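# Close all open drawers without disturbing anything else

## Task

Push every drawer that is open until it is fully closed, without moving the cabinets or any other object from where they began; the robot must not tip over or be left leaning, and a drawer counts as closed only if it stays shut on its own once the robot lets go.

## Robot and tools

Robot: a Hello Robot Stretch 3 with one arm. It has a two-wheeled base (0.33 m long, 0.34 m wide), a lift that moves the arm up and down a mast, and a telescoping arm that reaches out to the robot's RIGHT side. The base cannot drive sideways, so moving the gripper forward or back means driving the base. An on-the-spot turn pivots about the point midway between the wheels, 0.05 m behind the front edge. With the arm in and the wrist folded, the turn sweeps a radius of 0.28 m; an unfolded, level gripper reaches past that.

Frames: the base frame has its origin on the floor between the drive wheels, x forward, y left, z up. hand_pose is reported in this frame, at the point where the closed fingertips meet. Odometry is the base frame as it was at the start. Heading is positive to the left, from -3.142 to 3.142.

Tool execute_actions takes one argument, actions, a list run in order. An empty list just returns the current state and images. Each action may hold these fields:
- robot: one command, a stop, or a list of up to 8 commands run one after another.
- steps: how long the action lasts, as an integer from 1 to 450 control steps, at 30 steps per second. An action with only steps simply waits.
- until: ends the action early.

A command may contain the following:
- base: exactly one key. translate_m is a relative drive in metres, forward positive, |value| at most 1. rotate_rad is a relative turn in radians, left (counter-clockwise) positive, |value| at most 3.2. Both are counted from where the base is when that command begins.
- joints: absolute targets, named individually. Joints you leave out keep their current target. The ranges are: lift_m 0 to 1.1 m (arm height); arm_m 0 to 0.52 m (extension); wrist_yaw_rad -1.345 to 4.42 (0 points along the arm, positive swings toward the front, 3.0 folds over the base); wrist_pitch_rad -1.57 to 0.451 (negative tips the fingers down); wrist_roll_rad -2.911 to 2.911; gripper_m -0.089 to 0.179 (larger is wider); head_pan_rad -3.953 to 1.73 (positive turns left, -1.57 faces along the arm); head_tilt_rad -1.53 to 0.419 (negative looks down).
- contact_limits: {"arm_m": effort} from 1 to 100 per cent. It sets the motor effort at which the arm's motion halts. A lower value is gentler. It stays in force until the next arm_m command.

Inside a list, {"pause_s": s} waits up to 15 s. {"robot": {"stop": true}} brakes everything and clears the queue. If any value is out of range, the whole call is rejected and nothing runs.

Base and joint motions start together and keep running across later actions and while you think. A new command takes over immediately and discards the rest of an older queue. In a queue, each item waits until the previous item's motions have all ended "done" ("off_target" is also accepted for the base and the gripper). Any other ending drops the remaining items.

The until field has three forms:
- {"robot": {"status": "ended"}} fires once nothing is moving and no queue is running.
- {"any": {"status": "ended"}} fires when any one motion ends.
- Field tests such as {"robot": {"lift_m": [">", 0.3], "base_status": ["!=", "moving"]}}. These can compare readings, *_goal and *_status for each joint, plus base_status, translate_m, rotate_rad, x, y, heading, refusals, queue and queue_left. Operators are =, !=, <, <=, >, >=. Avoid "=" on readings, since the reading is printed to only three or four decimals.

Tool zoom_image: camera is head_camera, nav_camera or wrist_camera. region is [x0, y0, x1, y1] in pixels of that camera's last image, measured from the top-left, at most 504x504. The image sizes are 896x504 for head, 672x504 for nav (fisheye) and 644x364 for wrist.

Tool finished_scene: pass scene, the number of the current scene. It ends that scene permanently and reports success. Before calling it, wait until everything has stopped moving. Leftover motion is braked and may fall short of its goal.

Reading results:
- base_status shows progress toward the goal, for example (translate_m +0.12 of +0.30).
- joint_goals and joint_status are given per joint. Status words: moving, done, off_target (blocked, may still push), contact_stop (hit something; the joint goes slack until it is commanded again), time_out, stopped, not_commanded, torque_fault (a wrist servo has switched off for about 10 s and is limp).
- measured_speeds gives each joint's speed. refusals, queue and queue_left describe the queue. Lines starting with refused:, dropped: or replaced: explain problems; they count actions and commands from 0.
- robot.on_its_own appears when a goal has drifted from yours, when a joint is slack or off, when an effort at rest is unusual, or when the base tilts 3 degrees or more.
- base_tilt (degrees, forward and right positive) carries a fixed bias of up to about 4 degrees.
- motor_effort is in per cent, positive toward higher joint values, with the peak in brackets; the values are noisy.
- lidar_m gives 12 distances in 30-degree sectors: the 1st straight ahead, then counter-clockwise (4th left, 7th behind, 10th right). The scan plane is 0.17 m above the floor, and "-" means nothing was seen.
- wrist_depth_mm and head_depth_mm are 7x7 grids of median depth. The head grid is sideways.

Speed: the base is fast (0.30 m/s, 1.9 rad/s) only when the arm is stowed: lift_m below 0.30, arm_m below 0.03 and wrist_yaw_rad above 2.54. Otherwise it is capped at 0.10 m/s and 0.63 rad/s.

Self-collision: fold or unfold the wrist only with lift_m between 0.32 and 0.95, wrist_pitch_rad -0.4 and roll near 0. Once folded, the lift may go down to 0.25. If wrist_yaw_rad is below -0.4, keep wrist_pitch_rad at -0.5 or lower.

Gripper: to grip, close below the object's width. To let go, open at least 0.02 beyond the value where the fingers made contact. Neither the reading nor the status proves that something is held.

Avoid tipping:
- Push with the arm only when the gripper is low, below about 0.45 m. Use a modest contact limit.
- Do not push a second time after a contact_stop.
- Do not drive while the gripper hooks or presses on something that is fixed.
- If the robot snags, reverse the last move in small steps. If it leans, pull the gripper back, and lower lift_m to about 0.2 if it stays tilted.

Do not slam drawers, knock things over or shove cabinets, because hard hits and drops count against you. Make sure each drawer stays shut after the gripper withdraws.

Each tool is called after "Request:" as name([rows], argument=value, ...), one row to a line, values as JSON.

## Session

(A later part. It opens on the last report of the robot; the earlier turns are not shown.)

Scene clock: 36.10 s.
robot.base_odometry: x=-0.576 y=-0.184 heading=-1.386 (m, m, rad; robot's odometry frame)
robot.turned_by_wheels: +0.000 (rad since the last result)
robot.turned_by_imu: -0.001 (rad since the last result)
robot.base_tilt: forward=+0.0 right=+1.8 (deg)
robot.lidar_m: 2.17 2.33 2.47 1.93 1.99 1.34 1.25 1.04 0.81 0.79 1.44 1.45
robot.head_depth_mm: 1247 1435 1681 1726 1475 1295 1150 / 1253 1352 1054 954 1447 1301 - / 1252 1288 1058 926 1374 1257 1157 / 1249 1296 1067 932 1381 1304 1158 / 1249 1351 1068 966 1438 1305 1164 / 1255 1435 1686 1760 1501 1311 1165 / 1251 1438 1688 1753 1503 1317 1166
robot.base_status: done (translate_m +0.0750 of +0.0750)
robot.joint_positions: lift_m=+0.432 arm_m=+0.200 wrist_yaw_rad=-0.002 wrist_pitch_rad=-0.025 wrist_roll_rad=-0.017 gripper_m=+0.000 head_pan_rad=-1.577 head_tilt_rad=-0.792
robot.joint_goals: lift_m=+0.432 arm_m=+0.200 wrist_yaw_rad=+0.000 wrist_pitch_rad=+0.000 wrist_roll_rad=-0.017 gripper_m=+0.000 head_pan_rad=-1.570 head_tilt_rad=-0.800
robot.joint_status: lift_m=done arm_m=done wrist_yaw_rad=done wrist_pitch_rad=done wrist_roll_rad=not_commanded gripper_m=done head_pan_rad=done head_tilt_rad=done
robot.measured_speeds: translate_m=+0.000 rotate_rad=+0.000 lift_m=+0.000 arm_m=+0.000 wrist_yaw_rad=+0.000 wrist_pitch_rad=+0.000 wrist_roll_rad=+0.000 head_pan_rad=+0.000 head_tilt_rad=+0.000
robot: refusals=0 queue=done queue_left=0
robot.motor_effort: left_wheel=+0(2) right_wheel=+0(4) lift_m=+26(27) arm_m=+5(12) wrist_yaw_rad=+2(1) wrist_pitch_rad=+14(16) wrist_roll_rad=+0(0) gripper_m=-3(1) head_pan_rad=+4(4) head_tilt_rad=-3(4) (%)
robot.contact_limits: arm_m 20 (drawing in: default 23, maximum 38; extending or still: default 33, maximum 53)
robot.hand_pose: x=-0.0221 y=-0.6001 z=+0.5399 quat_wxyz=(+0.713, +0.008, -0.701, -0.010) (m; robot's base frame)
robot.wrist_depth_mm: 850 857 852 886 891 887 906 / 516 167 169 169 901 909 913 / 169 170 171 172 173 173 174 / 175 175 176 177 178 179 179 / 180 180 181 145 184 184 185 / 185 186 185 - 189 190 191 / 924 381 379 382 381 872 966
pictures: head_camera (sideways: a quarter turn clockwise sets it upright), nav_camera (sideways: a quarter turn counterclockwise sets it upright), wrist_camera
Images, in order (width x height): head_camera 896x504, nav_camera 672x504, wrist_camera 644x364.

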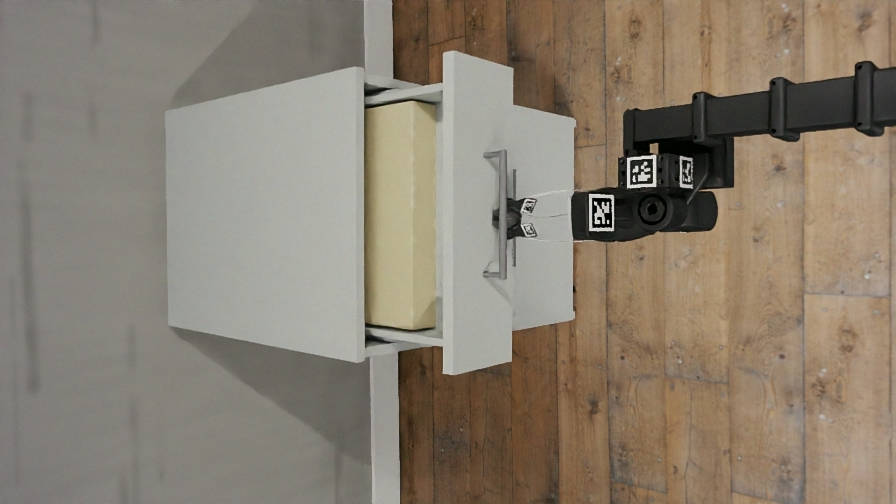

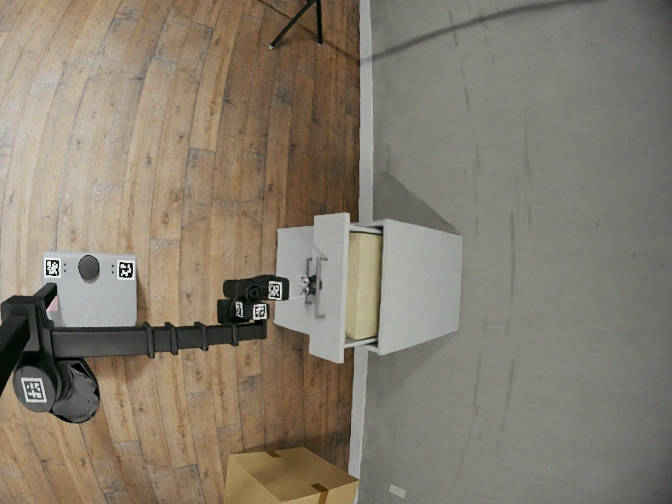

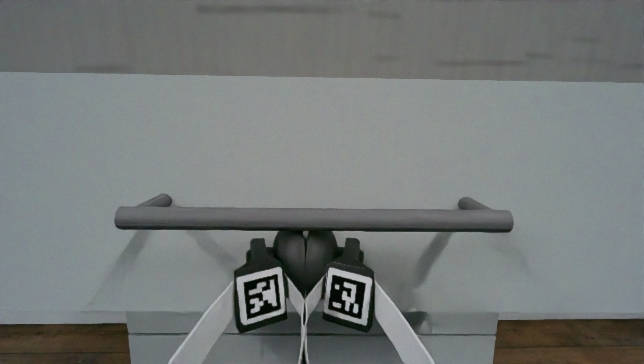

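Request:
execute_actions([
  {"robot":[{"joints":{"arm_m":0.362},"contact_limits":{"arm_m":20}}],"steps":450,"until":{"robot":{"status":"ended"}}},
])

Scene clock: 38.87 s.
robot.base_odometry: x=-0.576 y=-0.184 heading=-1.386 (m, m, rad; robot's odometry frame)
robot.turned_by_wheels: +0.000 (rad since the last result)
robot.turned_by_imu: -0.001 (rad since the last result)
robot.base_tilt: forward=+0.0 right=+1.9 (deg)
robot.lidar_m: 2.17 2.34 2.47 1.93 1.98 1.34 1.25 1.04 0.82 0.79 1.44 1.45
robot.head_depth_mm: 1248 1432 1695 1726 1475 1299 1151 / 1250 1347 1029 1138 1451 1318 1173 / 1249 1288 1033 1096 1413 1300 1156 / 1251 1289 1034 1112 1409 1306 1158 / 1253 1350 1039 1166 1438 1307 1161 / 1252 1441 1692 1752 1503 1314 1164 / 1255 1439 1692 1761 1498 1320 1166
robot.base_status: done (translate_m +0.0750 of +0.0750)
robot.joint_positions: lift_m=+0.432 arm_m=+0.362 wrist_yaw_rad=-0.008 wrist_pitch_rad=-0.023 wrist_roll_rad=-0.017 gripper_m=+0.000 head_pan_rad=-1.577 head_tilt_rad=-0.792
robot.joint_goals: lift_m=+0.432 arm_m=+0.362 wrist_yaw_rad=+0.000 wrist_pitch_rad=+0.000 wrist_roll_rad=-0.017 gripper_m=+0.000 head_pan_rad=-1.570 head_tilt_rad=-0.800
robot.joint_status: lift_m=done arm_m=done wrist_yaw_rad=done wrist_pitch_rad=done wrist_roll_rad=not_commanded gripper_m=done head_pan_rad=done head_tilt_rad=done
robot.measured_speeds: translate_m=+0.000 rotate_rad=+0.000 lift_m=+0.000 arm_m=+0.000 wrist_yaw_rad=+0.000 wrist_pitch_rad=+0.000 wrist_roll_rad=+0.000 head_pan_rad=+0.000 head_tilt_rad=+0.000
robot: refusals=0 queue=done queue_left=0
robot.motor_effort: left_wheel=-1(2) right_wheel=+2(3) lift_m=+26(26) arm_m=+5(8) wrist_yaw_rad=+5(5) wrist_pitch_rad=+12(13) wrist_roll_rad=+0(0) gripper_m=-3(2) head_pan_rad=+4(4) head_tilt_rad=-3(2) (%)
robot.contact_limits: arm_m 20 (drawing in: default 23, maximum 38; extending or still: default 33, maximum 53)
robot.hand_pose: x=-0.0235 y=-0.7622 z=+0.5404 quat_wxyz=(+0.713, +0.006, -0.701, -0.011) (m; robot's base frame)
robot.wrist_depth_mm: 698 705 716 723 734 729 746 / 167 167 169 169 172 173 174 / 169 170 171 172 173 174 176 / 174 175 177 177 178 179 181 / 180 180 181 145 184 185 186 / 184 186 185 - 189 191 192 / 195 197 199 200 202 202 204
pictures: head_camera (sideways: a quarter turn clockwise sets it upright), nav_camera (sideways: a quarter turn counterclockwise sets it upright), wrist_camera
Images, in order (width x height): head_camera 896x504, nav_camera 672x504, wrist_camera 644x364.

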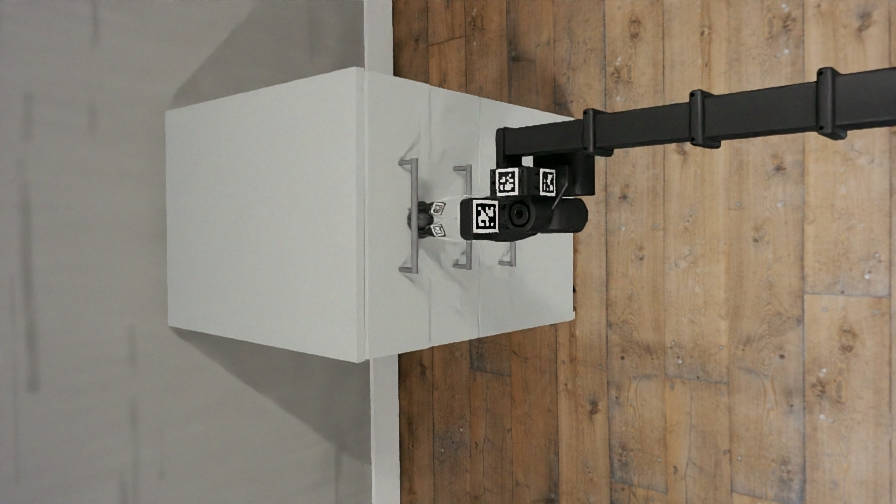

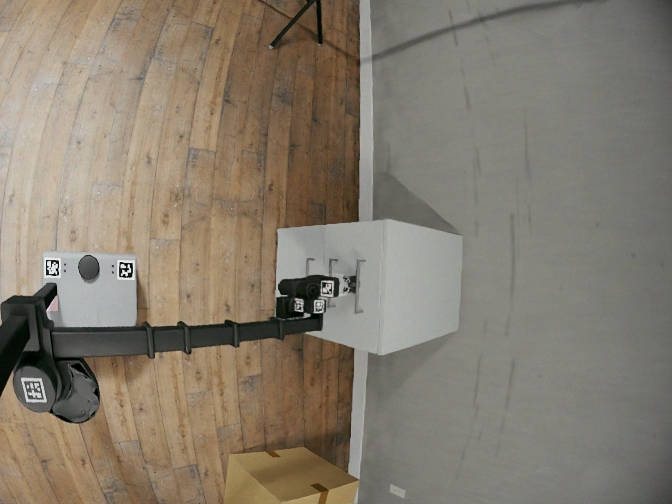

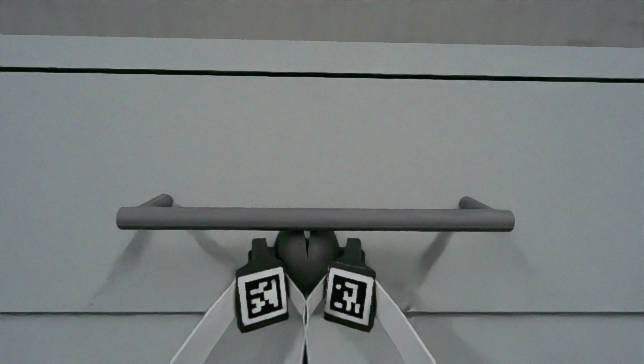

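Request:
execute_actions([
  {"robot":[{"joints":{"arm_m":0.372},"contact_limits":{"arm_m":14}}],"steps":450,"until":{"robot":{"status":"ended"}}},
])

Scene clock: 39.67 s.
robot.base_odometry: x=-0.576 y=-0.184 heading=-1.386 (m, m, rad; robot's odometry frame)
robot.turned_by_wheels: +0.000 (rad since the last result)
robot.turned_by_imu: +0.000 (rad since the last result)
robot.base_tilt: forward=-0.1 right=+1.8 (deg)
robot.lidar_m: 2.17 2.34 2.48 1.93 1.98 1.34 1.25 1.04 0.82 0.79 1.44 1.45
robot.head_depth_mm: 1246 1431 1683 1717 1475 1295 1150 / 1250 1346 1028 1139 1453 1322 1171 / 1252 1287 1030 1096 1423 1302 1154 / 1248 1294 1038 1119 1405 1302 1159 / 1249 1353 1040 1171 1432 1310 1164 / 1250 1438 1683 1759 1502 1313 1163 / 1247 1441 1690 1767 1507 1313 1170
robot.base_status: done (translate_m +0.0750 of +0.0750)
robot.joint_positions: lift_m=+0.432 arm_m=+0.368 wrist_yaw_rad=-0.003 wrist_pitch_rad=-0.026 wrist_roll_rad=-0.017 gripper_m=+0.000 head_pan_rad=-1.577 head_tilt_rad=-0.792
robot.joint_goals: lift_m=+0.432 arm_m=+0.369 wrist_yaw_rad=+0.000 wrist_pitch_rad=+0.000 wrist_roll_rad=-0.017 gripper_m=+0.000 head_pan_rad=-1.570 head_tilt_rad=-0.800
robot.joint_status: lift_m=done arm_m=contact_stop wrist_yaw_rad=done wrist_pitch_rad=done wrist_roll_rad=not_commanded gripper_m=done head_pan_rad=done head_tilt_rad=done
robot.measured_speeds: translate_m=+0.000 rotate_rad=+0.000 lift_m=+0.000 arm_m=-0.011 wrist_yaw_rad=+0.000 wrist_pitch_rad=+0.000 wrist_roll_rad=+0.000 head_pan_rad=+0.000 head_tilt_rad=+0.000
robot: refusals=0 queue=dropped queue_left=0
robot.on_its_own: arm_m is slack since a contact_stop, until your next command for it
robot.motor_effort: left_wheel=-1(1) right_wheel=+3(4) lift_m=+26(26) arm_m=+7(16) wrist_yaw_rad=+2(5) wrist_pitch_rad=+14(15) wrist_roll_rad=+0(0) gripper_m=-4(3) head_pan_rad=+1(4) head_tilt_rad=-3(3) (%)
robot.contact_limits: arm_m 14 (drawing in: default 23, maximum 38; extending or still: default 33, maximum 53)
robot.hand_pose: x=-0.0222 y=-0.7687 z=+0.5397 quat_wxyz=(+0.713, +0.008, -0.701, -0.010) (m; robot's base frame)
robot.wrist_depth_mm: 688 697 701 718 722 740 736 / 165 166 166 166 167 169 169 / 169 170 170 171 172 173 174 / 174 175 176 176 177 178 179 / 179 180 181 144 182 184 184 / 185 186 186 - 188 189 191 / 190 191 194 194 194 196 196
pictures: head_camera (sideways: a quarter turn clockwise sets it upright), nav_camera (sideways: a quarter turn counterclockwise sets it upright), wrist_camera
Images, in order (width x height): head_camera 896x504, nav_camera 672x504, wrist_camera 644x364.

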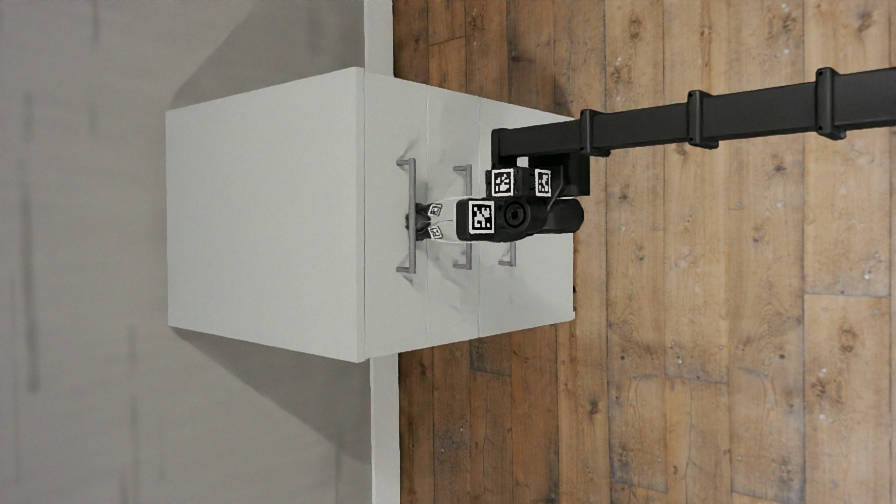

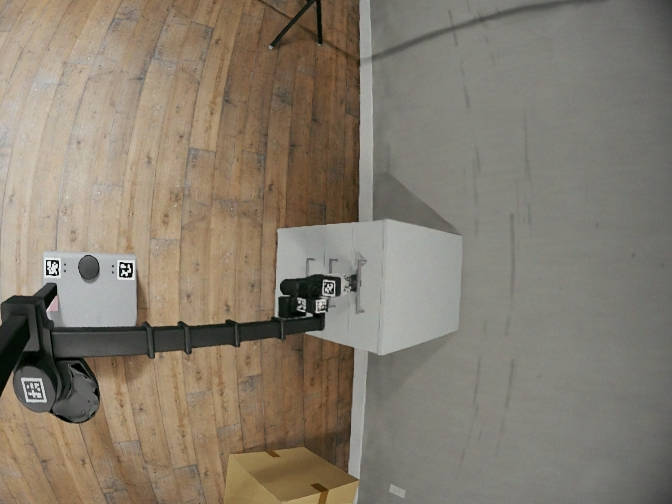

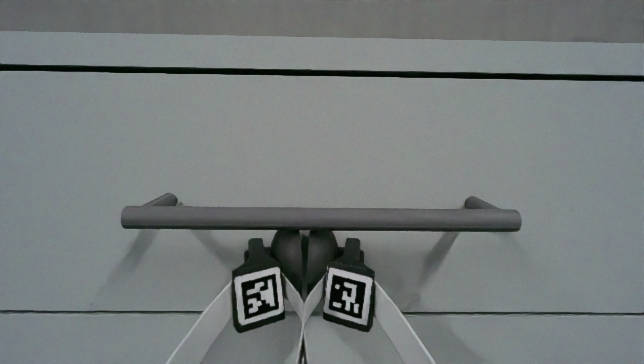

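Request:
execute_actions([
  {"robot":[{"joints":{"lift_m":0.422}},{"joints":{"arm_m":0.0}}],"steps":450,"until":{"robot":{"arm_m":["<",0.27]}}},
  {"robot":{"joints":{"wrist_yaw_rad":2.8,"wrist_pitch_rad":-0.4,"lift_m":0.34}},"steps":20},
])

Request:
execute_actions([
  {"robot":{"base":{"rotate_rad":2.118},"joints":{"head_pan_rad":-0.5,"head_tilt_rad":-0.5}},"steps":450,"until":{"robot":{"wrist_yaw_rad":[">",2.7]}}},
  {"robot":{"joints":{"lift_m":0.28}},"steps":450,"until":{"robot":{"status":"ended"}}},
  {"robot":[{"base":{"translate_m":1.0}},{"base":{"translate_m":0.35}},{"base":{"rotate_rad":1.024},"joints":{"head_pan_rad":-1.57,"head_tilt_rad":-0.6}}],"steps":450,"until":{"robot":{"status":"ended"}}},
  {"robot":{"joints":{"lift_m":0.68}},"steps":450,"until":{"robot":{"lift_m":[">",0.34]}}},
  {"robot":{"joints":{"wrist_yaw_rad":0.0}},"steps":450,"until":{"robot":{"wrist_yaw_rad":["<",1.5]}}},
  {"robot":{"joints":{"wrist_pitch_rad":0.0}},"steps":450,"until":{"robot":{"status":"ended"}}},
])

Scene clock: 50.03 s.
robot.base_odometry: x=-0.576 y=-0.184 heading=-1.386 (m, m, rad; robot's odometry frame)
robot.turned_by_wheels: +0.000 (rad since the last result)
robot.turned_by_imu: -0.001 (rad since the last result)
robot.base_tilt: forward=-0.1 right=+1.8 (deg)
robot.lidar_m: 2.17 2.33 2.47 1.93 1.98 1.34 1.25 1.04 0.82 0.79 1.44 1.45
robot.head_depth_mm: 1252 1439 1687 1718 1477 1290 1151 / 1248 1355 1027 1161 1449 1321 1145 / 1248 1288 1033 1116 1407 1346 1157 / 1249 1295 1036 1115 1405 1260 1158 / 1254 1353 1040 1168 1458 1308 1162 / 1254 1444 1687 1753 1504 1310 1164 / 1249 1443 1687 1760 1502 1314 1166
robot.base_status: done (translate_m +0.0750 of +0.0750)
robot.joint_positions: lift_m=+0.378 arm_m=+0.173 wrist_yaw_rad=+0.618 wrist_pitch_rad=-0.408 wrist_roll_rad=-0.017 gripper_m=+0.000 head_pan_rad=-1.577 head_tilt_rad=-0.792
robot.joint_goals: lift_m=+0.340 arm_m=+0.000 wrist_yaw_rad=+2.800 wrist_pitch_rad=-0.400 wrist_roll_rad=-0.017 gripper_m=+0.000 head_pan_rad=-1.570 head_tilt_rad=-0.800
robot.joint_status: lift_m=moving arm_m=moving wrist_yaw_rad=moving wrist_pitch_rad=moving wrist_roll_rad=not_commanded gripper_m=done head_pan_rad=done head_tilt_rad=done
robot.measured_speeds: translate_m=+0.000 rotate_rad=+0.000 lift_m=-0.110 arm_m=-0.140 wrist_yaw_rad=+1.878 wrist_pitch_rad=-0.072 wrist_roll_rad=+0.000 head_pan_rad=+0.000 head_tilt_rad=+0.000
robot: refusals=0 queue=running queue_left=0
robot.motor_effort: left_wheel=+0(1) right_wheel=-1(3) lift_m=+16(25) arm_m=-1(6) wrist_yaw_rad=+3(2) wrist_pitch_rad=+7(15) wrist_roll_rad=+0(0) gripper_m=-3(2) head_pan_rad=+3(3) head_tilt_rad=-3(3) (%)
robot.hand_pose: x=+0.1093 y=-0.5024 z=+0.3928 quat_wxyz=(+0.709, +0.346, -0.610, +0.077) (m; robot's base frame)
robot.wrist_depth_mm: - - - - 372 315 279 / - - - - 388 335 286 / - - - - 414 357 309 / 908 910 939 953 447 372 328 / 742 746 760 798 482 405 342 / 621 632 646 - 523 432 369 / 534 542 531 542 547 473 394
pictures: head_camera (sideways: a quarter turn clockwise sets it upright), nav_camera (sideways: a quarter turn counterclockwise sets it upright), wrist_camera
Images, in order (width x height): head_camera 896x504, nav_camera 672x504, wrist_camera 644x364.

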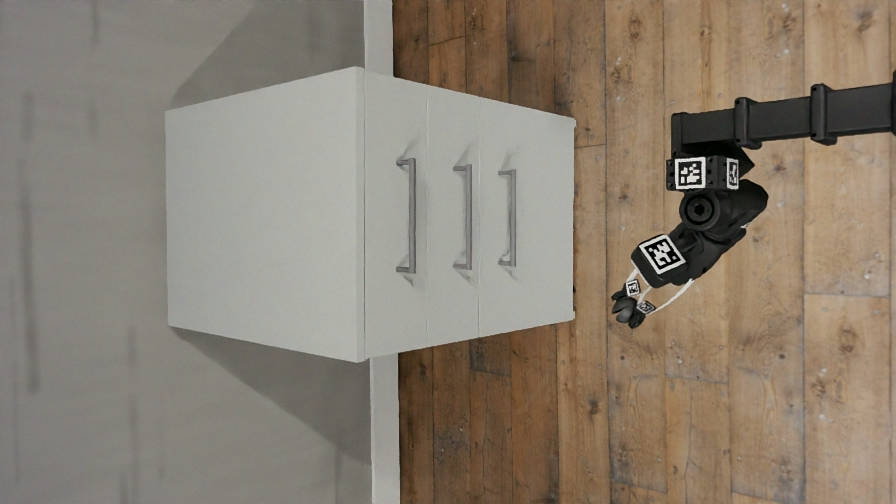

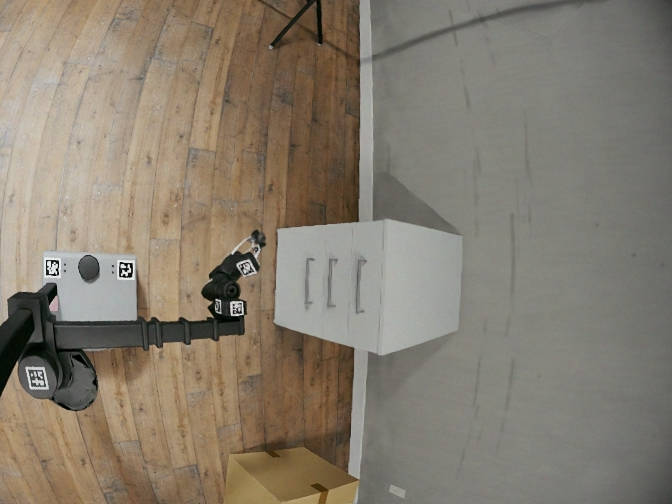

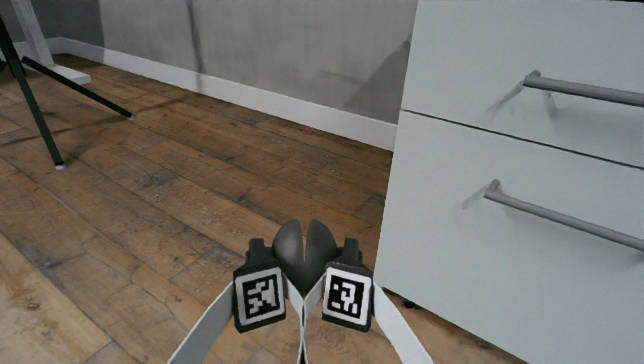

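Scene clock: 67.87 s.
robot.base_odometry: x=+0.428 y=+0.718 heading=+1.756 (m, m, rad; robot's odometry frame)
robot.turned_by_wheels: +3.142 (rad since the last result)
robot.turned_by_imu: +3.139 (rad since the last result)
robot.base_tilt: forward=+0.0 right=+1.9 (deg)
robot.lidar_m: 1.41 0.88 0.89 1.70 2.01 2.72 2.63 1.77 0.78 0.75 0.78 1.48
robot.head_depth_mm: 1042 866 683 753 1031 1237 1238 / 1041 872 684 750 1031 1236 1244 / 1041 878 672 753 1033 1273 1296 / 1043 887 672 755 1039 1239 1278 / 1047 892 672 755 1034 1242 1246 / 1048 899 698 754 1032 1240 1248 / 1049 908 699 755 1040 1243 1250
robot.base_status: done (rotate_rad +1.0240 of +1.0240)
robot.joint_positions: lift_m=+0.680 arm_m=+0.000 wrist_yaw_rad=+0.002 wrist_pitch_rad=-0.025 wrist_roll_rad=-0.017 gripper_m=+0.000 head_pan_rad=-1.563 head_tilt_rad=-0.593
robot.joint_goals: lift_m=+0.680 arm_m=+0.000 wrist_yaw_rad=+0.000 wrist_pitch_rad=+0.000 wrist_roll_rad=-0.017 gripper_m=+0.000 head_pan_rad=-1.570 head_tilt_rad=-0.600
robot.joint_status: lift_m=done arm_m=done wrist_yaw_rad=done wrist_pitch_rad=done wrist_roll_rad=not_commanded gripper_m=done head_pan_rad=done head_tilt_rad=done
robot.measured_speeds: translate_m=+0.000 rotate_rad=+0.000 lift_m=+0.000 arm_m=+0.000 wrist_yaw_rad=+0.000 wrist_pitch_rad=+0.000 wrist_roll_rad=+0.000 head_pan_rad=+0.000 head_tilt_rad=+0.000
robot: refusals=0 queue=done queue_left=0
robot.motor_effort: left_wheel=-1(8) right_wheel=+0(7) lift_m=+26(26) arm_m=-2(2) wrist_yaw_rad=-2(3) wrist_pitch_rad=+13(16) wrist_roll_rad=+0(0) gripper_m=-3(2) head_pan_rad=-3(44) head_tilt_rad=-2(17) (%)
robot.hand_pose: x=-0.0209 y=-0.4008 z=+0.7879 quat_wxyz=(+0.713, +0.010, -0.701, -0.008) (m; robot's base frame)
robot.wrist_depth_mm: 362 364 368 373 378 381 385 / 371 376 381 385 390 395 398 / 377 385 389 392 399 404 412 / 390 395 399 405 411 417 421 / 404 405 412 416 423 431 440 / 518 528 530 - 557 559 - / 536 544 554 566 575 579 -
pictures: head_camera (sideways: a quarter turn clockwise sets it upright), nav_camera (sideways: a quarter turn counterclockwise sets it upright), wrist_camera
Images, in order (width x height): head_camera 896x504, nav_camera 672x504, wrist_camera 644x364.

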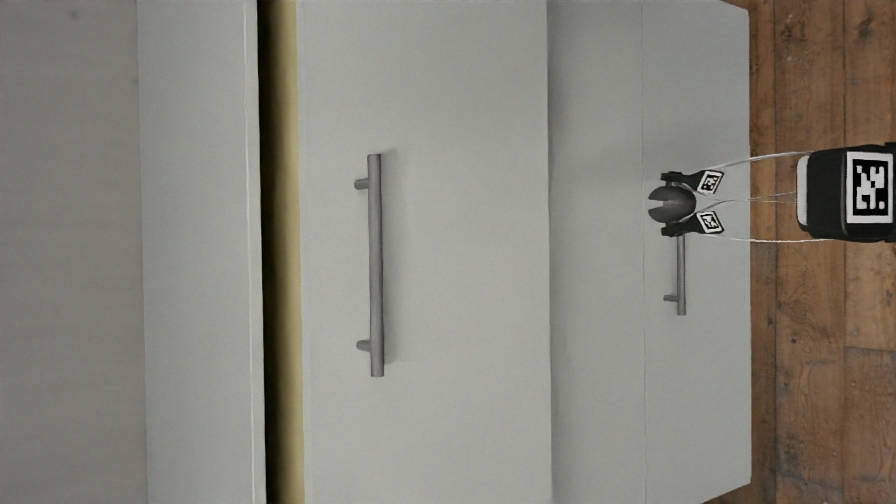

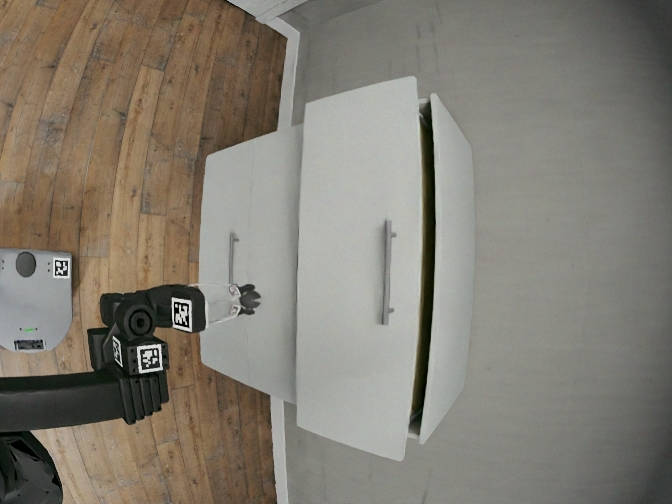

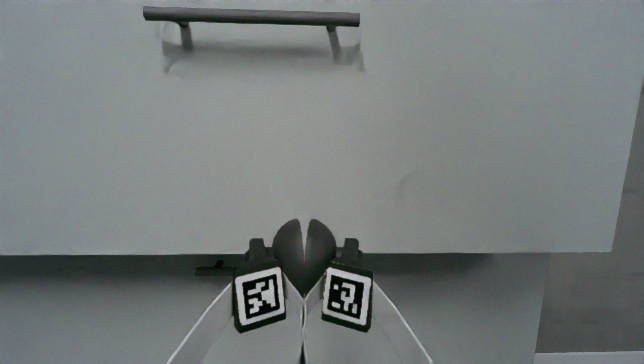

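Request:
execute_actions([
  {"robot":[{"base":{"translate_m":0.05},"joints":{"arm_m":0.213,"lift_m":0.625},"contact_limits":{"arm_m":15}},{"joints":{"arm_m":0.322},"contact_limits":{"arm_m":18}}],"steps":450,"until":{"robot":{"status":"ended"}}},
])

Scene clock: 71.60 s.
robot.base_odometry: x=+0.419 y=+0.767 heading=+1.756 (m, m, rad; robot's odometry frame)
robot.turned_by_wheels: +0.000 (rad since the last result)
robot.turned_by_imu: -0.004 (rad since the last result)
robot.base_tilt: forward=-0.1 right=+1.7 (deg)
robot.lidar_m: 1.37 0.88 0.84 1.69 2.01 2.74 2.67 1.78 0.79 0.75 0.77 1.43
robot.head_depth_mm: 1043 865 690 759 1032 1202 1280 / 1046 875 678 760 1025 - 1216 / 1043 879 678 758 1010 - 1240 / 1044 888 678 760 1035 1240 1247 / 1043 896 678 761 1036 1240 1251 / 1045 900 691 762 1037 1238 1253 / 1042 910 705 762 1040 1276 1255
robot.base_status: done (translate_m +0.0500 of +0.0500)
robot.joint_positions: lift_m=+0.625 arm_m=+0.231 wrist_yaw_rad=+0.008 wrist_pitch_rad=-0.030 wrist_roll_rad=-0.017 gripper_m=+0.000 head_pan_rad=-1.563 head_tilt_rad=-0.594
robot.joint_goals: lift_m=+0.625 arm_m=+0.231 wrist_yaw_rad=+0.000 wrist_pitch_rad=+0.000 wrist_roll_rad=-0.017 gripper_m=+0.000 head_pan_rad=-1.570 head_tilt_rad=-0.600
robot.joint_status: lift_m=done arm_m=contact_stop wrist_yaw_rad=done wrist_pitch_rad=done wrist_roll_rad=not_commanded gripper_m=done head_pan_rad=done head_tilt_rad=done
robot.measured_speeds: translate_m=+0.000 rotate_rad=+0.002 lift_m=+0.000 arm_m=-0.006 wrist_yaw_rad=+0.100 wrist_pitch_rad=+0.000 wrist_roll_rad=+0.000 head_pan_rad=+0.000 head_tilt_rad=-0.024
robot: refusals=0 queue=dropped queue_left=0
robot.on_its_own: arm_m is slack since a contact_stop, until your next command for it (your +0.322 is given up)
robot.motor_effort: left_wheel=+2(4) right_wheel=-1(4) lift_m=+15(25) arm_m=+6(19) wrist_yaw_rad=-7(7) wrist_pitch_rad=+16(18) wrist_roll_rad=+0(0) gripper_m=-2(3) head_pan_rad=-4(3) head_tilt_rad=-2(2) (%)
robot.contact_limits: arm_m 18 (drawing in: default 23, maximum 38; extending or still: default 33, maximum 53)
robot.hand_pose: x=-0.0194 y=-0.6311 z=+0.7322 quat_wxyz=(+0.713, +0.014, -0.701, -0.008) (m; robot's base frame)
robot.wrist_depth_mm: 157 159 160 162 164 166 168 / 161 163 165 167 168 170 174 / 166 167 169 171 173 176 178 / 171 172 175 177 179 181 184 / 176 178 179 181 184 188 189 / 181 183 183 - 191 193 195 / 297 298 302 267 310 316 322
pictures: head_camera (sideways: a quarter turn clockwise sets it upright), nav_camera (sideways: a quarter turn counterclockwise sets it upright), wrist_camera
Images, in order (width x height): head_camera 896x504, nav_camera 672x504, wrist_camera 644x364.

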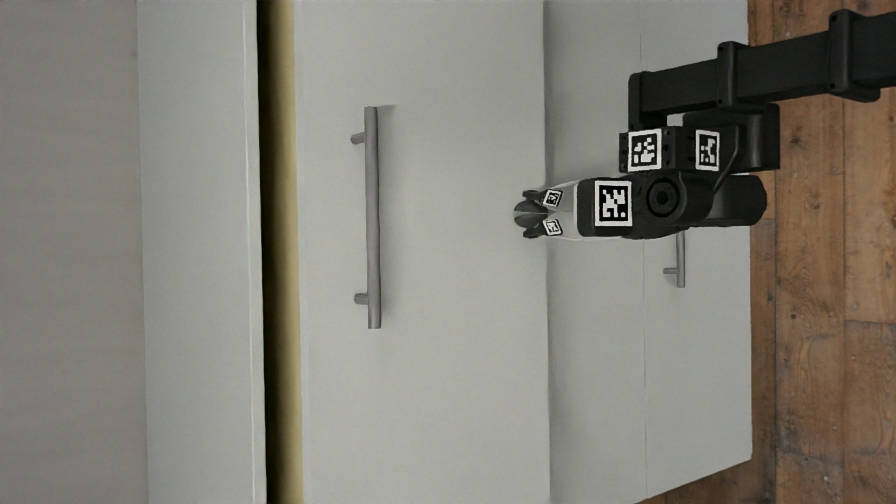

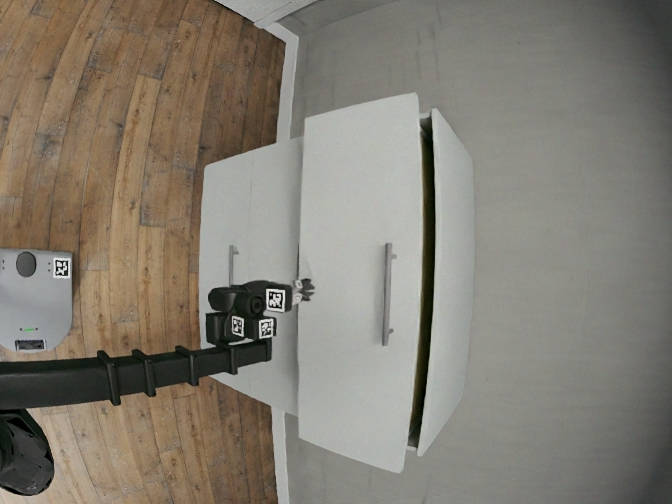

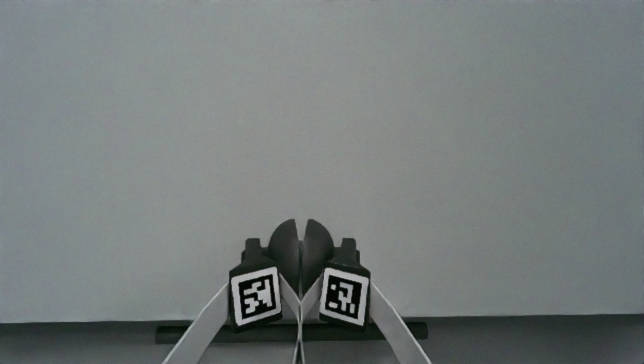

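Request:
execute_actions([
  {"robot":[{"joints":{"arm_m":0.322},"contact_limits":{"arm_m":19}}],"steps":450,"until":{"robot":{"status":"ended"}}},
])

Scene clock: 72.37 s.
robot.base_odometry: x=+0.419 y=+0.767 heading=+1.756 (m, m, rad; robot's odometry frame)
robot.turned_by_wheels: +0.000 (rad since the last result)
robot.turned_by_imu: -0.006 (rad since the last result)
robot.base_tilt: forward=-0.1 right=+1.8 (deg)
robot.lidar_m: 1.37 0.89 0.84 1.69 2.01 2.73 2.68 1.78 0.79 0.75 0.77 1.44
robot.head_depth_mm: 1047 862 706 776 1038 1209 1279 / 1043 867 705 777 1011 - 1237 / 1045 876 705 775 1007 - 1239 / 1044 883 705 775 1034 1243 1249 / 1046 889 704 776 1035 1240 1250 / 1044 898 703 776 1035 1241 1253 / 1042 905 702 776 1033 1271 1257
robot.base_status: done (translate_m +0.0500 of +0.0500)
robot.joint_positions: lift_m=+0.625 arm_m=+0.243 wrist_yaw_rad=+0.007 wrist_pitch_rad=-0.028 wrist_roll_rad=-0.017 gripper_m=+0.000 head_pan_rad=-1.563 head_tilt_rad=-0.595
robot.joint_goals: lift_m=+0.625 arm_m=+0.243 wrist_yaw_rad=+0.000 wrist_pitch_rad=+0.000 wrist_roll_rad=-0.017 gripper_m=+0.000 head_pan_rad=-1.570 head_tilt_rad=-0.600
robot.joint_status: lift_m=done arm_m=contact_stop wrist_yaw_rad=done wrist_pitch_rad=done wrist_roll_rad=not_commanded gripper_m=done head_pan_rad=done head_tilt_rad=done
robot.measured_speeds: translate_m=+0.000 rotate_rad=+0.000 lift_m=+0.000 arm_m=-0.006 wrist_yaw_rad=+0.100 wrist_pitch_rad=+0.024 wrist_roll_rad=+0.000 head_pan_rad=+0.000 head_tilt_rad=-0.024
robot: refusals=0 queue=dropped queue_left=0
robot.on_its_own: arm_m is slack since a contact_stop, until your next command for it (your +0.322 is given up)
robot.motor_effort: left_wheel=-2(5) right_wheel=+0(14) lift_m=+16(15) arm_m=+5(20) wrist_yaw_rad=-6(7) wrist_pitch_rad=+15(17) wrist_roll_rad=+0(0) gripper_m=-3(3) head_pan_rad=-4(5) head_tilt_rad=-1(2) (%)
robot.contact_limits: arm_m 19 (drawing in: default 23, maximum 38; extending or still: default 33, maximum 53)
robot.hand_pose: x=-0.0197 y=-0.6430 z=+0.7327 quat_wxyz=(+0.713, +0.013, -0.701, -0.008) (m; robot's base frame)
robot.wrist_depth_mm: 156 158 160 162 164 167 170 / 161 163 165 167 169 172 175 / 165 167 170 172 174 176 180 / 170 172 174 177 179 182 185 / 175 177 179 182 186 188 192 / 180 183 184 - 191 194 197 / 281 284 254 256 299 304 309
pictures: head_camera (sideways: a quarter turn clockwise sets it upright), nav_camera (sideways: a quarter turn counterclockwise sets it upright), wrist_camera
Images, in order (width x height): head_camera 896x504, nav_camera 672x504, wrist_camera 644x364.

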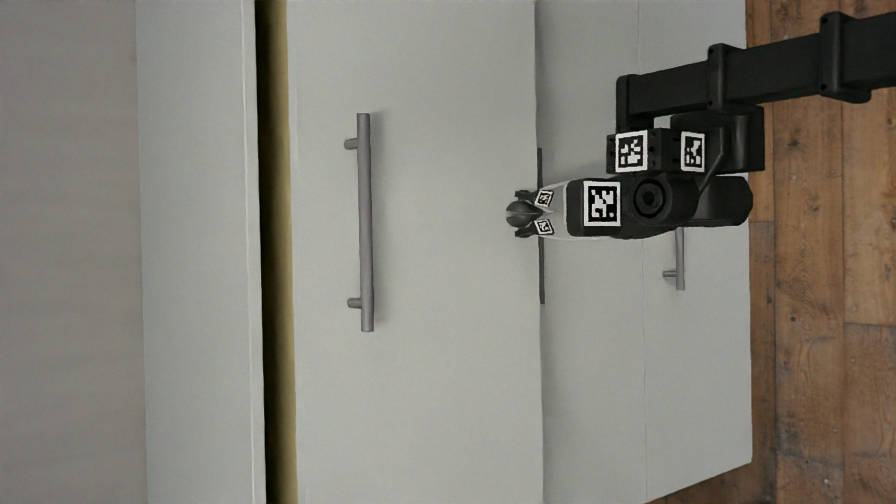

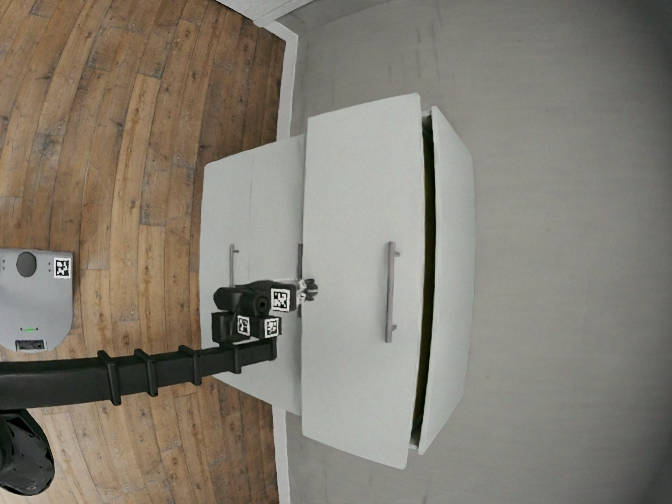

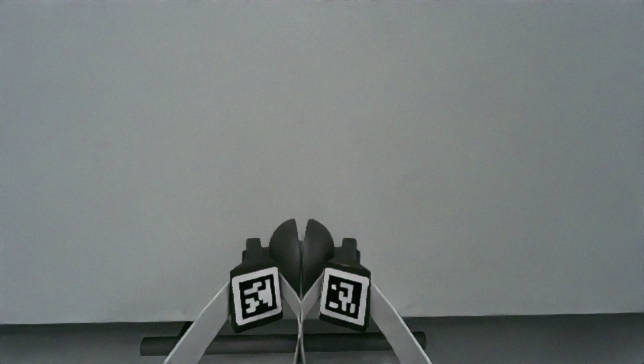

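Request:
execute_actions([
  {"robot":{"joints":{"arm_m":0.256},"contact_limits":{"arm_m":19}},"steps":100,"until":{"robot":{"status":"ended"}}},
  {"robot":{"joints":{"arm_m":0.270},"contact_limits":{"arm_m":19}},"steps":100,"until":{"robot":{"status":"ended"}}},
  {"robot":{"joints":{"arm_m":0.284},"contact_limits":{"arm_m":19}},"steps":100,"until":{"robot":{"status":"ended"}}},
])

Scene clock: 77.20 s.
robot.base_odometry: x=+0.419 y=+0.767 heading=+1.756 (m, m, rad; robot's odometry frame)
robot.turned_by_wheels: +0.000 (rad since the last result)
robot.turned_by_imu: -0.003 (rad since the last result)
robot.base_tilt: forward=+0.0 right=+1.9 (deg)
robot.lidar_m: 1.37 0.90 0.85 1.69 2.01 2.74 2.67 1.79 0.79 0.75 0.77 1.44
robot.head_depth_mm: 1042 856 743 834 1040 1234 1285 / 1043 864 743 834 1014 - 1240 / 1039 869 730 833 965 1318 1240 / 1039 878 730 832 1033 1244 1245 / 1045 883 727 830 1032 1240 1245 / 1042 892 741 833 1034 1239 1254 / 1041 899 740 833 1030 1277 1251
robot.base_status: done (translate_m +0.0500 of +0.0500)
robot.joint_positions: lift_m=+0.625 arm_m=+0.284 wrist_yaw_rad=+0.002 wrist_pitch_rad=-0.026 wrist_roll_rad=-0.017 gripper_m=+0.000 head_pan_rad=-1.563 head_tilt_rad=-0.595
robot.joint_goals: lift_m=+0.625 arm_m=+0.284 wrist_yaw_rad=+0.000 wrist_pitch_rad=+0.000 wrist_roll_rad=-0.017 gripper_m=+0.000 head_pan_rad=-1.570 head_tilt_rad=-0.600
robot.joint_status: lift_m=done arm_m=done wrist_yaw_rad=done wrist_pitch_rad=done wrist_roll_rad=not_commanded gripper_m=done head_pan_rad=done head_tilt_rad=done
robot.measured_speeds: translate_m=+0.000 rotate_rad=+0.000 lift_m=+0.000 arm_m=+0.000 wrist_yaw_rad=+0.000 wrist_pitch_rad=+0.000 wrist_roll_rad=+0.000 head_pan_rad=+0.000 head_tilt_rad=+0.000
robot: refusals=0 queue=done queue_left=0
robot.motor_effort: left_wheel=+1(4) right_wheel=-1(13) lift_m=+16(16) arm_m=+3(17) wrist_yaw_rad=-1(6) wrist_pitch_rad=+14(16) wrist_roll_rad=+0(0) gripper_m=-1(3) head_pan_rad=-3(4) head_tilt_rad=-2(1) (%)
robot.contact_limits: arm_m 19 (drawing in: default 23, maximum 38; extending or still: default 33, maximum 53)
robot.hand_pose: x=-0.0210 y=-0.6843 z=+0.7333 quat_wxyz=(+0.713, +0.010, -0.701, -0.009) (m; robot's base frame)
robot.wrist_depth_mm: 159 161 163 166 169 172 174 / 164 166 168 172 174 176 180 / 168 171 173 176 179 182 185 / 173 176 178 181 184 188 191 / 178 180 183 185 190 193 197 / 183 186 188 - 196 200 203 / 234 237 244 247 252 257 261
pictures: head_camera (sideways: a quarter turn clockwise sets it upright), nav_camera (sideways: a quarter turn counterclockwise sets it upright), wrist_camera
Images, in order (width x height): head_camera 896x504, nav_camera 672x504, wrist_camera 644x364.

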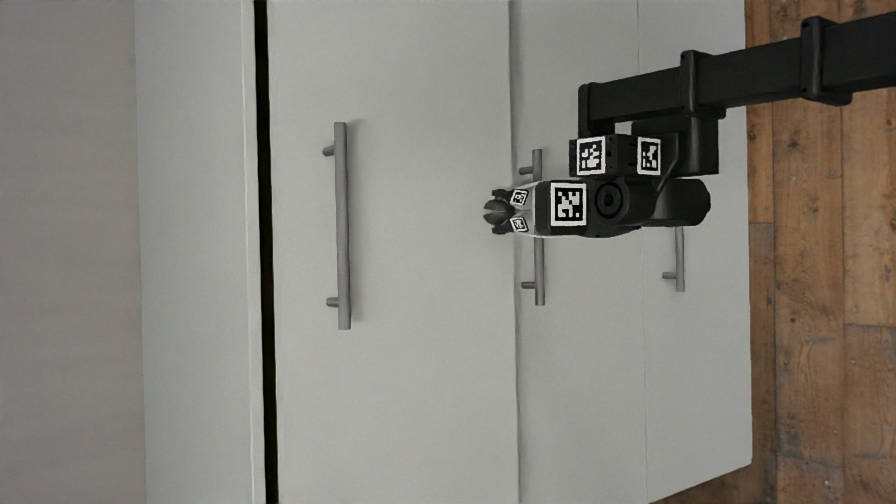

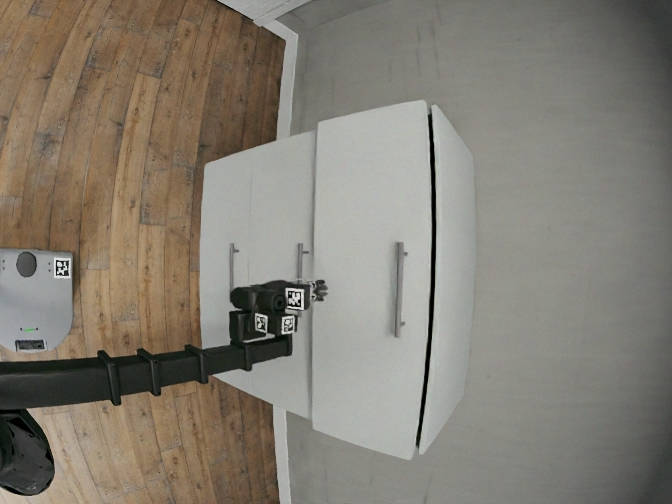

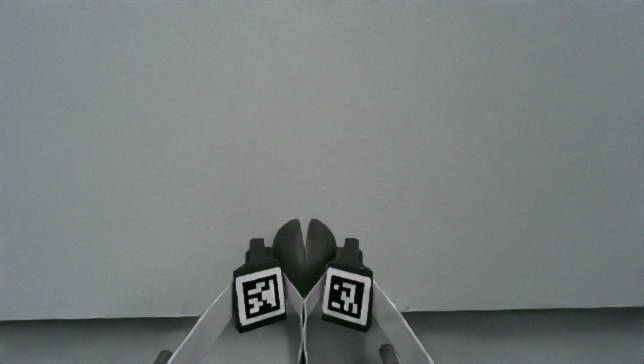

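Request:
execute_actions([
  {"robot":{"joints":{"arm_m":0.293},"contact_limits":{"arm_m":19}},"steps":9},
  {"robot":{"joints":{"arm_m":0.301},"contact_limits":{"arm_m":19}},"steps":8},
  {"robot":{"joints":{"arm_m":0.309},"contact_limits":{"arm_m":19}},"steps":8},
  {"robot":{"joints":{"arm_m":0.317},"contact_limits":{"arm_m":19}},"steps":8},
  {"robot":{"joints":{"arm_m":0.324},"contact_limits":{"arm_m":19}},"steps":8},
  {"robot":{"joints":{"arm_m":0.330},"contact_limits":{"arm_m":18}},"steps":10},
  {"robot":{"joints":{"arm_m":0.336},"contact_limits":{"arm_m":16}},"steps":100,"until":{"robot":{"status":"ended"}}},
])

Scene clock: 79.73 s.
robot.base_odometry: x=+0.419 y=+0.767 heading=+1.756 (m, m, rad; robot's odometry frame)
robot.turned_by_wheels: +0.000 (rad since the last result)
robot.turned_by_imu: -0.001 (rad since the last result)
robot.base_tilt: forward=-0.1 right=+1.8 (deg)
robot.lidar_m: 1.37 0.90 0.84 1.68 2.01 2.75 2.67 1.79 0.79 0.75 0.77 1.44
robot.head_depth_mm: 1048 860 780 892 1038 1244 1266 / 1044 866 780 890 994 1320 1214 / 1044 873 765 881 - 1282 1244 / 1041 879 763 888 1036 1243 1248 / 1043 886 764 887 1035 1238 1245 / 1040 895 777 889 1033 1235 1250 / 1043 902 777 886 1033 1237 1256
robot.base_status: done (translate_m +0.0500 of +0.0500)
robot.joint_positions: lift_m=+0.625 arm_m=+0.333 wrist_yaw_rad=+0.001 wrist_pitch_rad=-0.029 wrist_roll_rad=-0.017 gripper_m=+0.000 head_pan_rad=-1.563 head_tilt_rad=-0.595
robot.joint_goals: lift_m=+0.625 arm_m=+0.333 wrist_yaw_rad=+0.000 wrist_pitch_rad=+0.000 wrist_roll_rad=-0.017 gripper_m=+0.000 head_pan_rad=-1.570 head_tilt_rad=-0.600
robot.joint_status: lift_m=done arm_m=contact_stop wrist_yaw_rad=done wrist_pitch_rad=done wrist_roll_rad=not_commanded gripper_m=done head_pan_rad=done head_tilt_rad=done
robot.measured_speeds: translate_m=+0.000 rotate_rad=-0.001 lift_m=+0.000 arm_m=-0.016 wrist_yaw_rad=+0.000 wrist_pitch_rad=+0.000 wrist_roll_rad=+0.000 head_pan_rad=+0.000 head_tilt_rad=+0.000
robot: refusals=0 queue=dropped queue_left=0
robot.on_its_own: arm_m is slack since a contact_stop, until your next command for it
robot.motor_effort: left_wheel=-1(1) right_wheel=+3(3) lift_m=+16(16) arm_m=+9(18) wrist_yaw_rad=+0(1) wrist_pitch_rad=+16(16) wrist_roll_rad=+0(0) gripper_m=-2(2) head_pan_rad=-3(3) head_tilt_rad=-2(2) (%)
robot.contact_limits: arm_m 16 (drawing in: default 23, maximum 38; extending or still: default 33, maximum 53)
robot.hand_pose: x=-0.0213 y=-0.7330 z=+0.7326 quat_wxyz=(+0.713, +0.011, -0.701, -0.010) (m; robot's base frame)
robot.wrist_depth_mm: 155 157 159 162 164 167 169 / 159 161 163 166 169 172 174 / 164 166 168 171 174 177 180 / 168 170 174 176 179 183 186 / 173 176 178 181 185 188 192 / 178 180 183 - 191 195 199 / 184 187 191 193 198 201 205
pictures: head_camera (sideways: a quarter turn clockwise sets it upright), nav_camera (sideways: a quarter turn counterclockwise sets it upright), wrist_camera
Images, in order (width x height): head_camera 896x504, nav_camera 672x504, wrist_camera 644x364.

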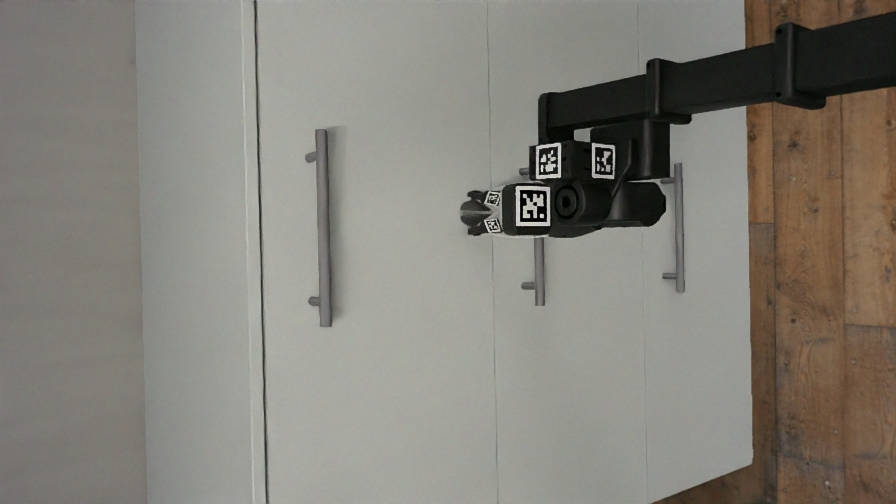

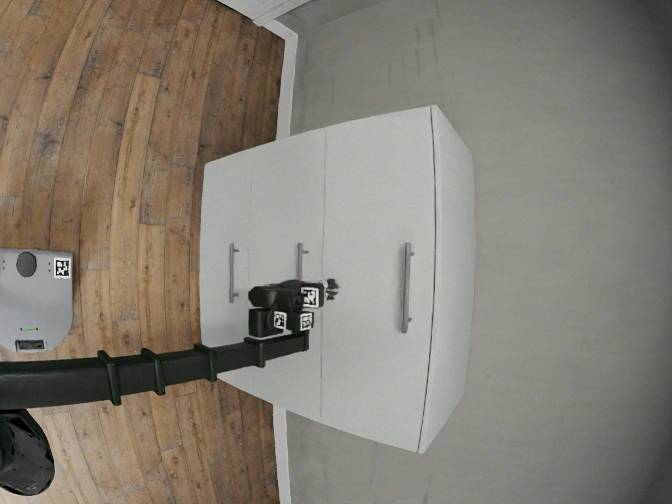

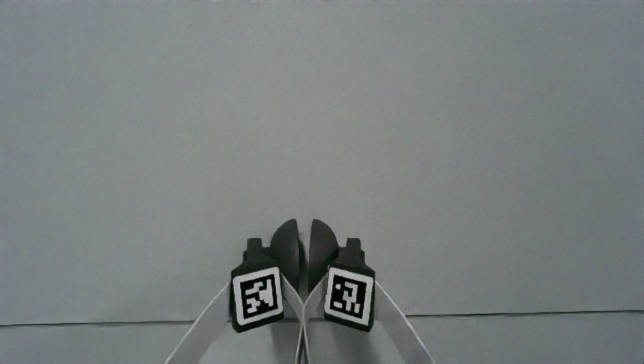

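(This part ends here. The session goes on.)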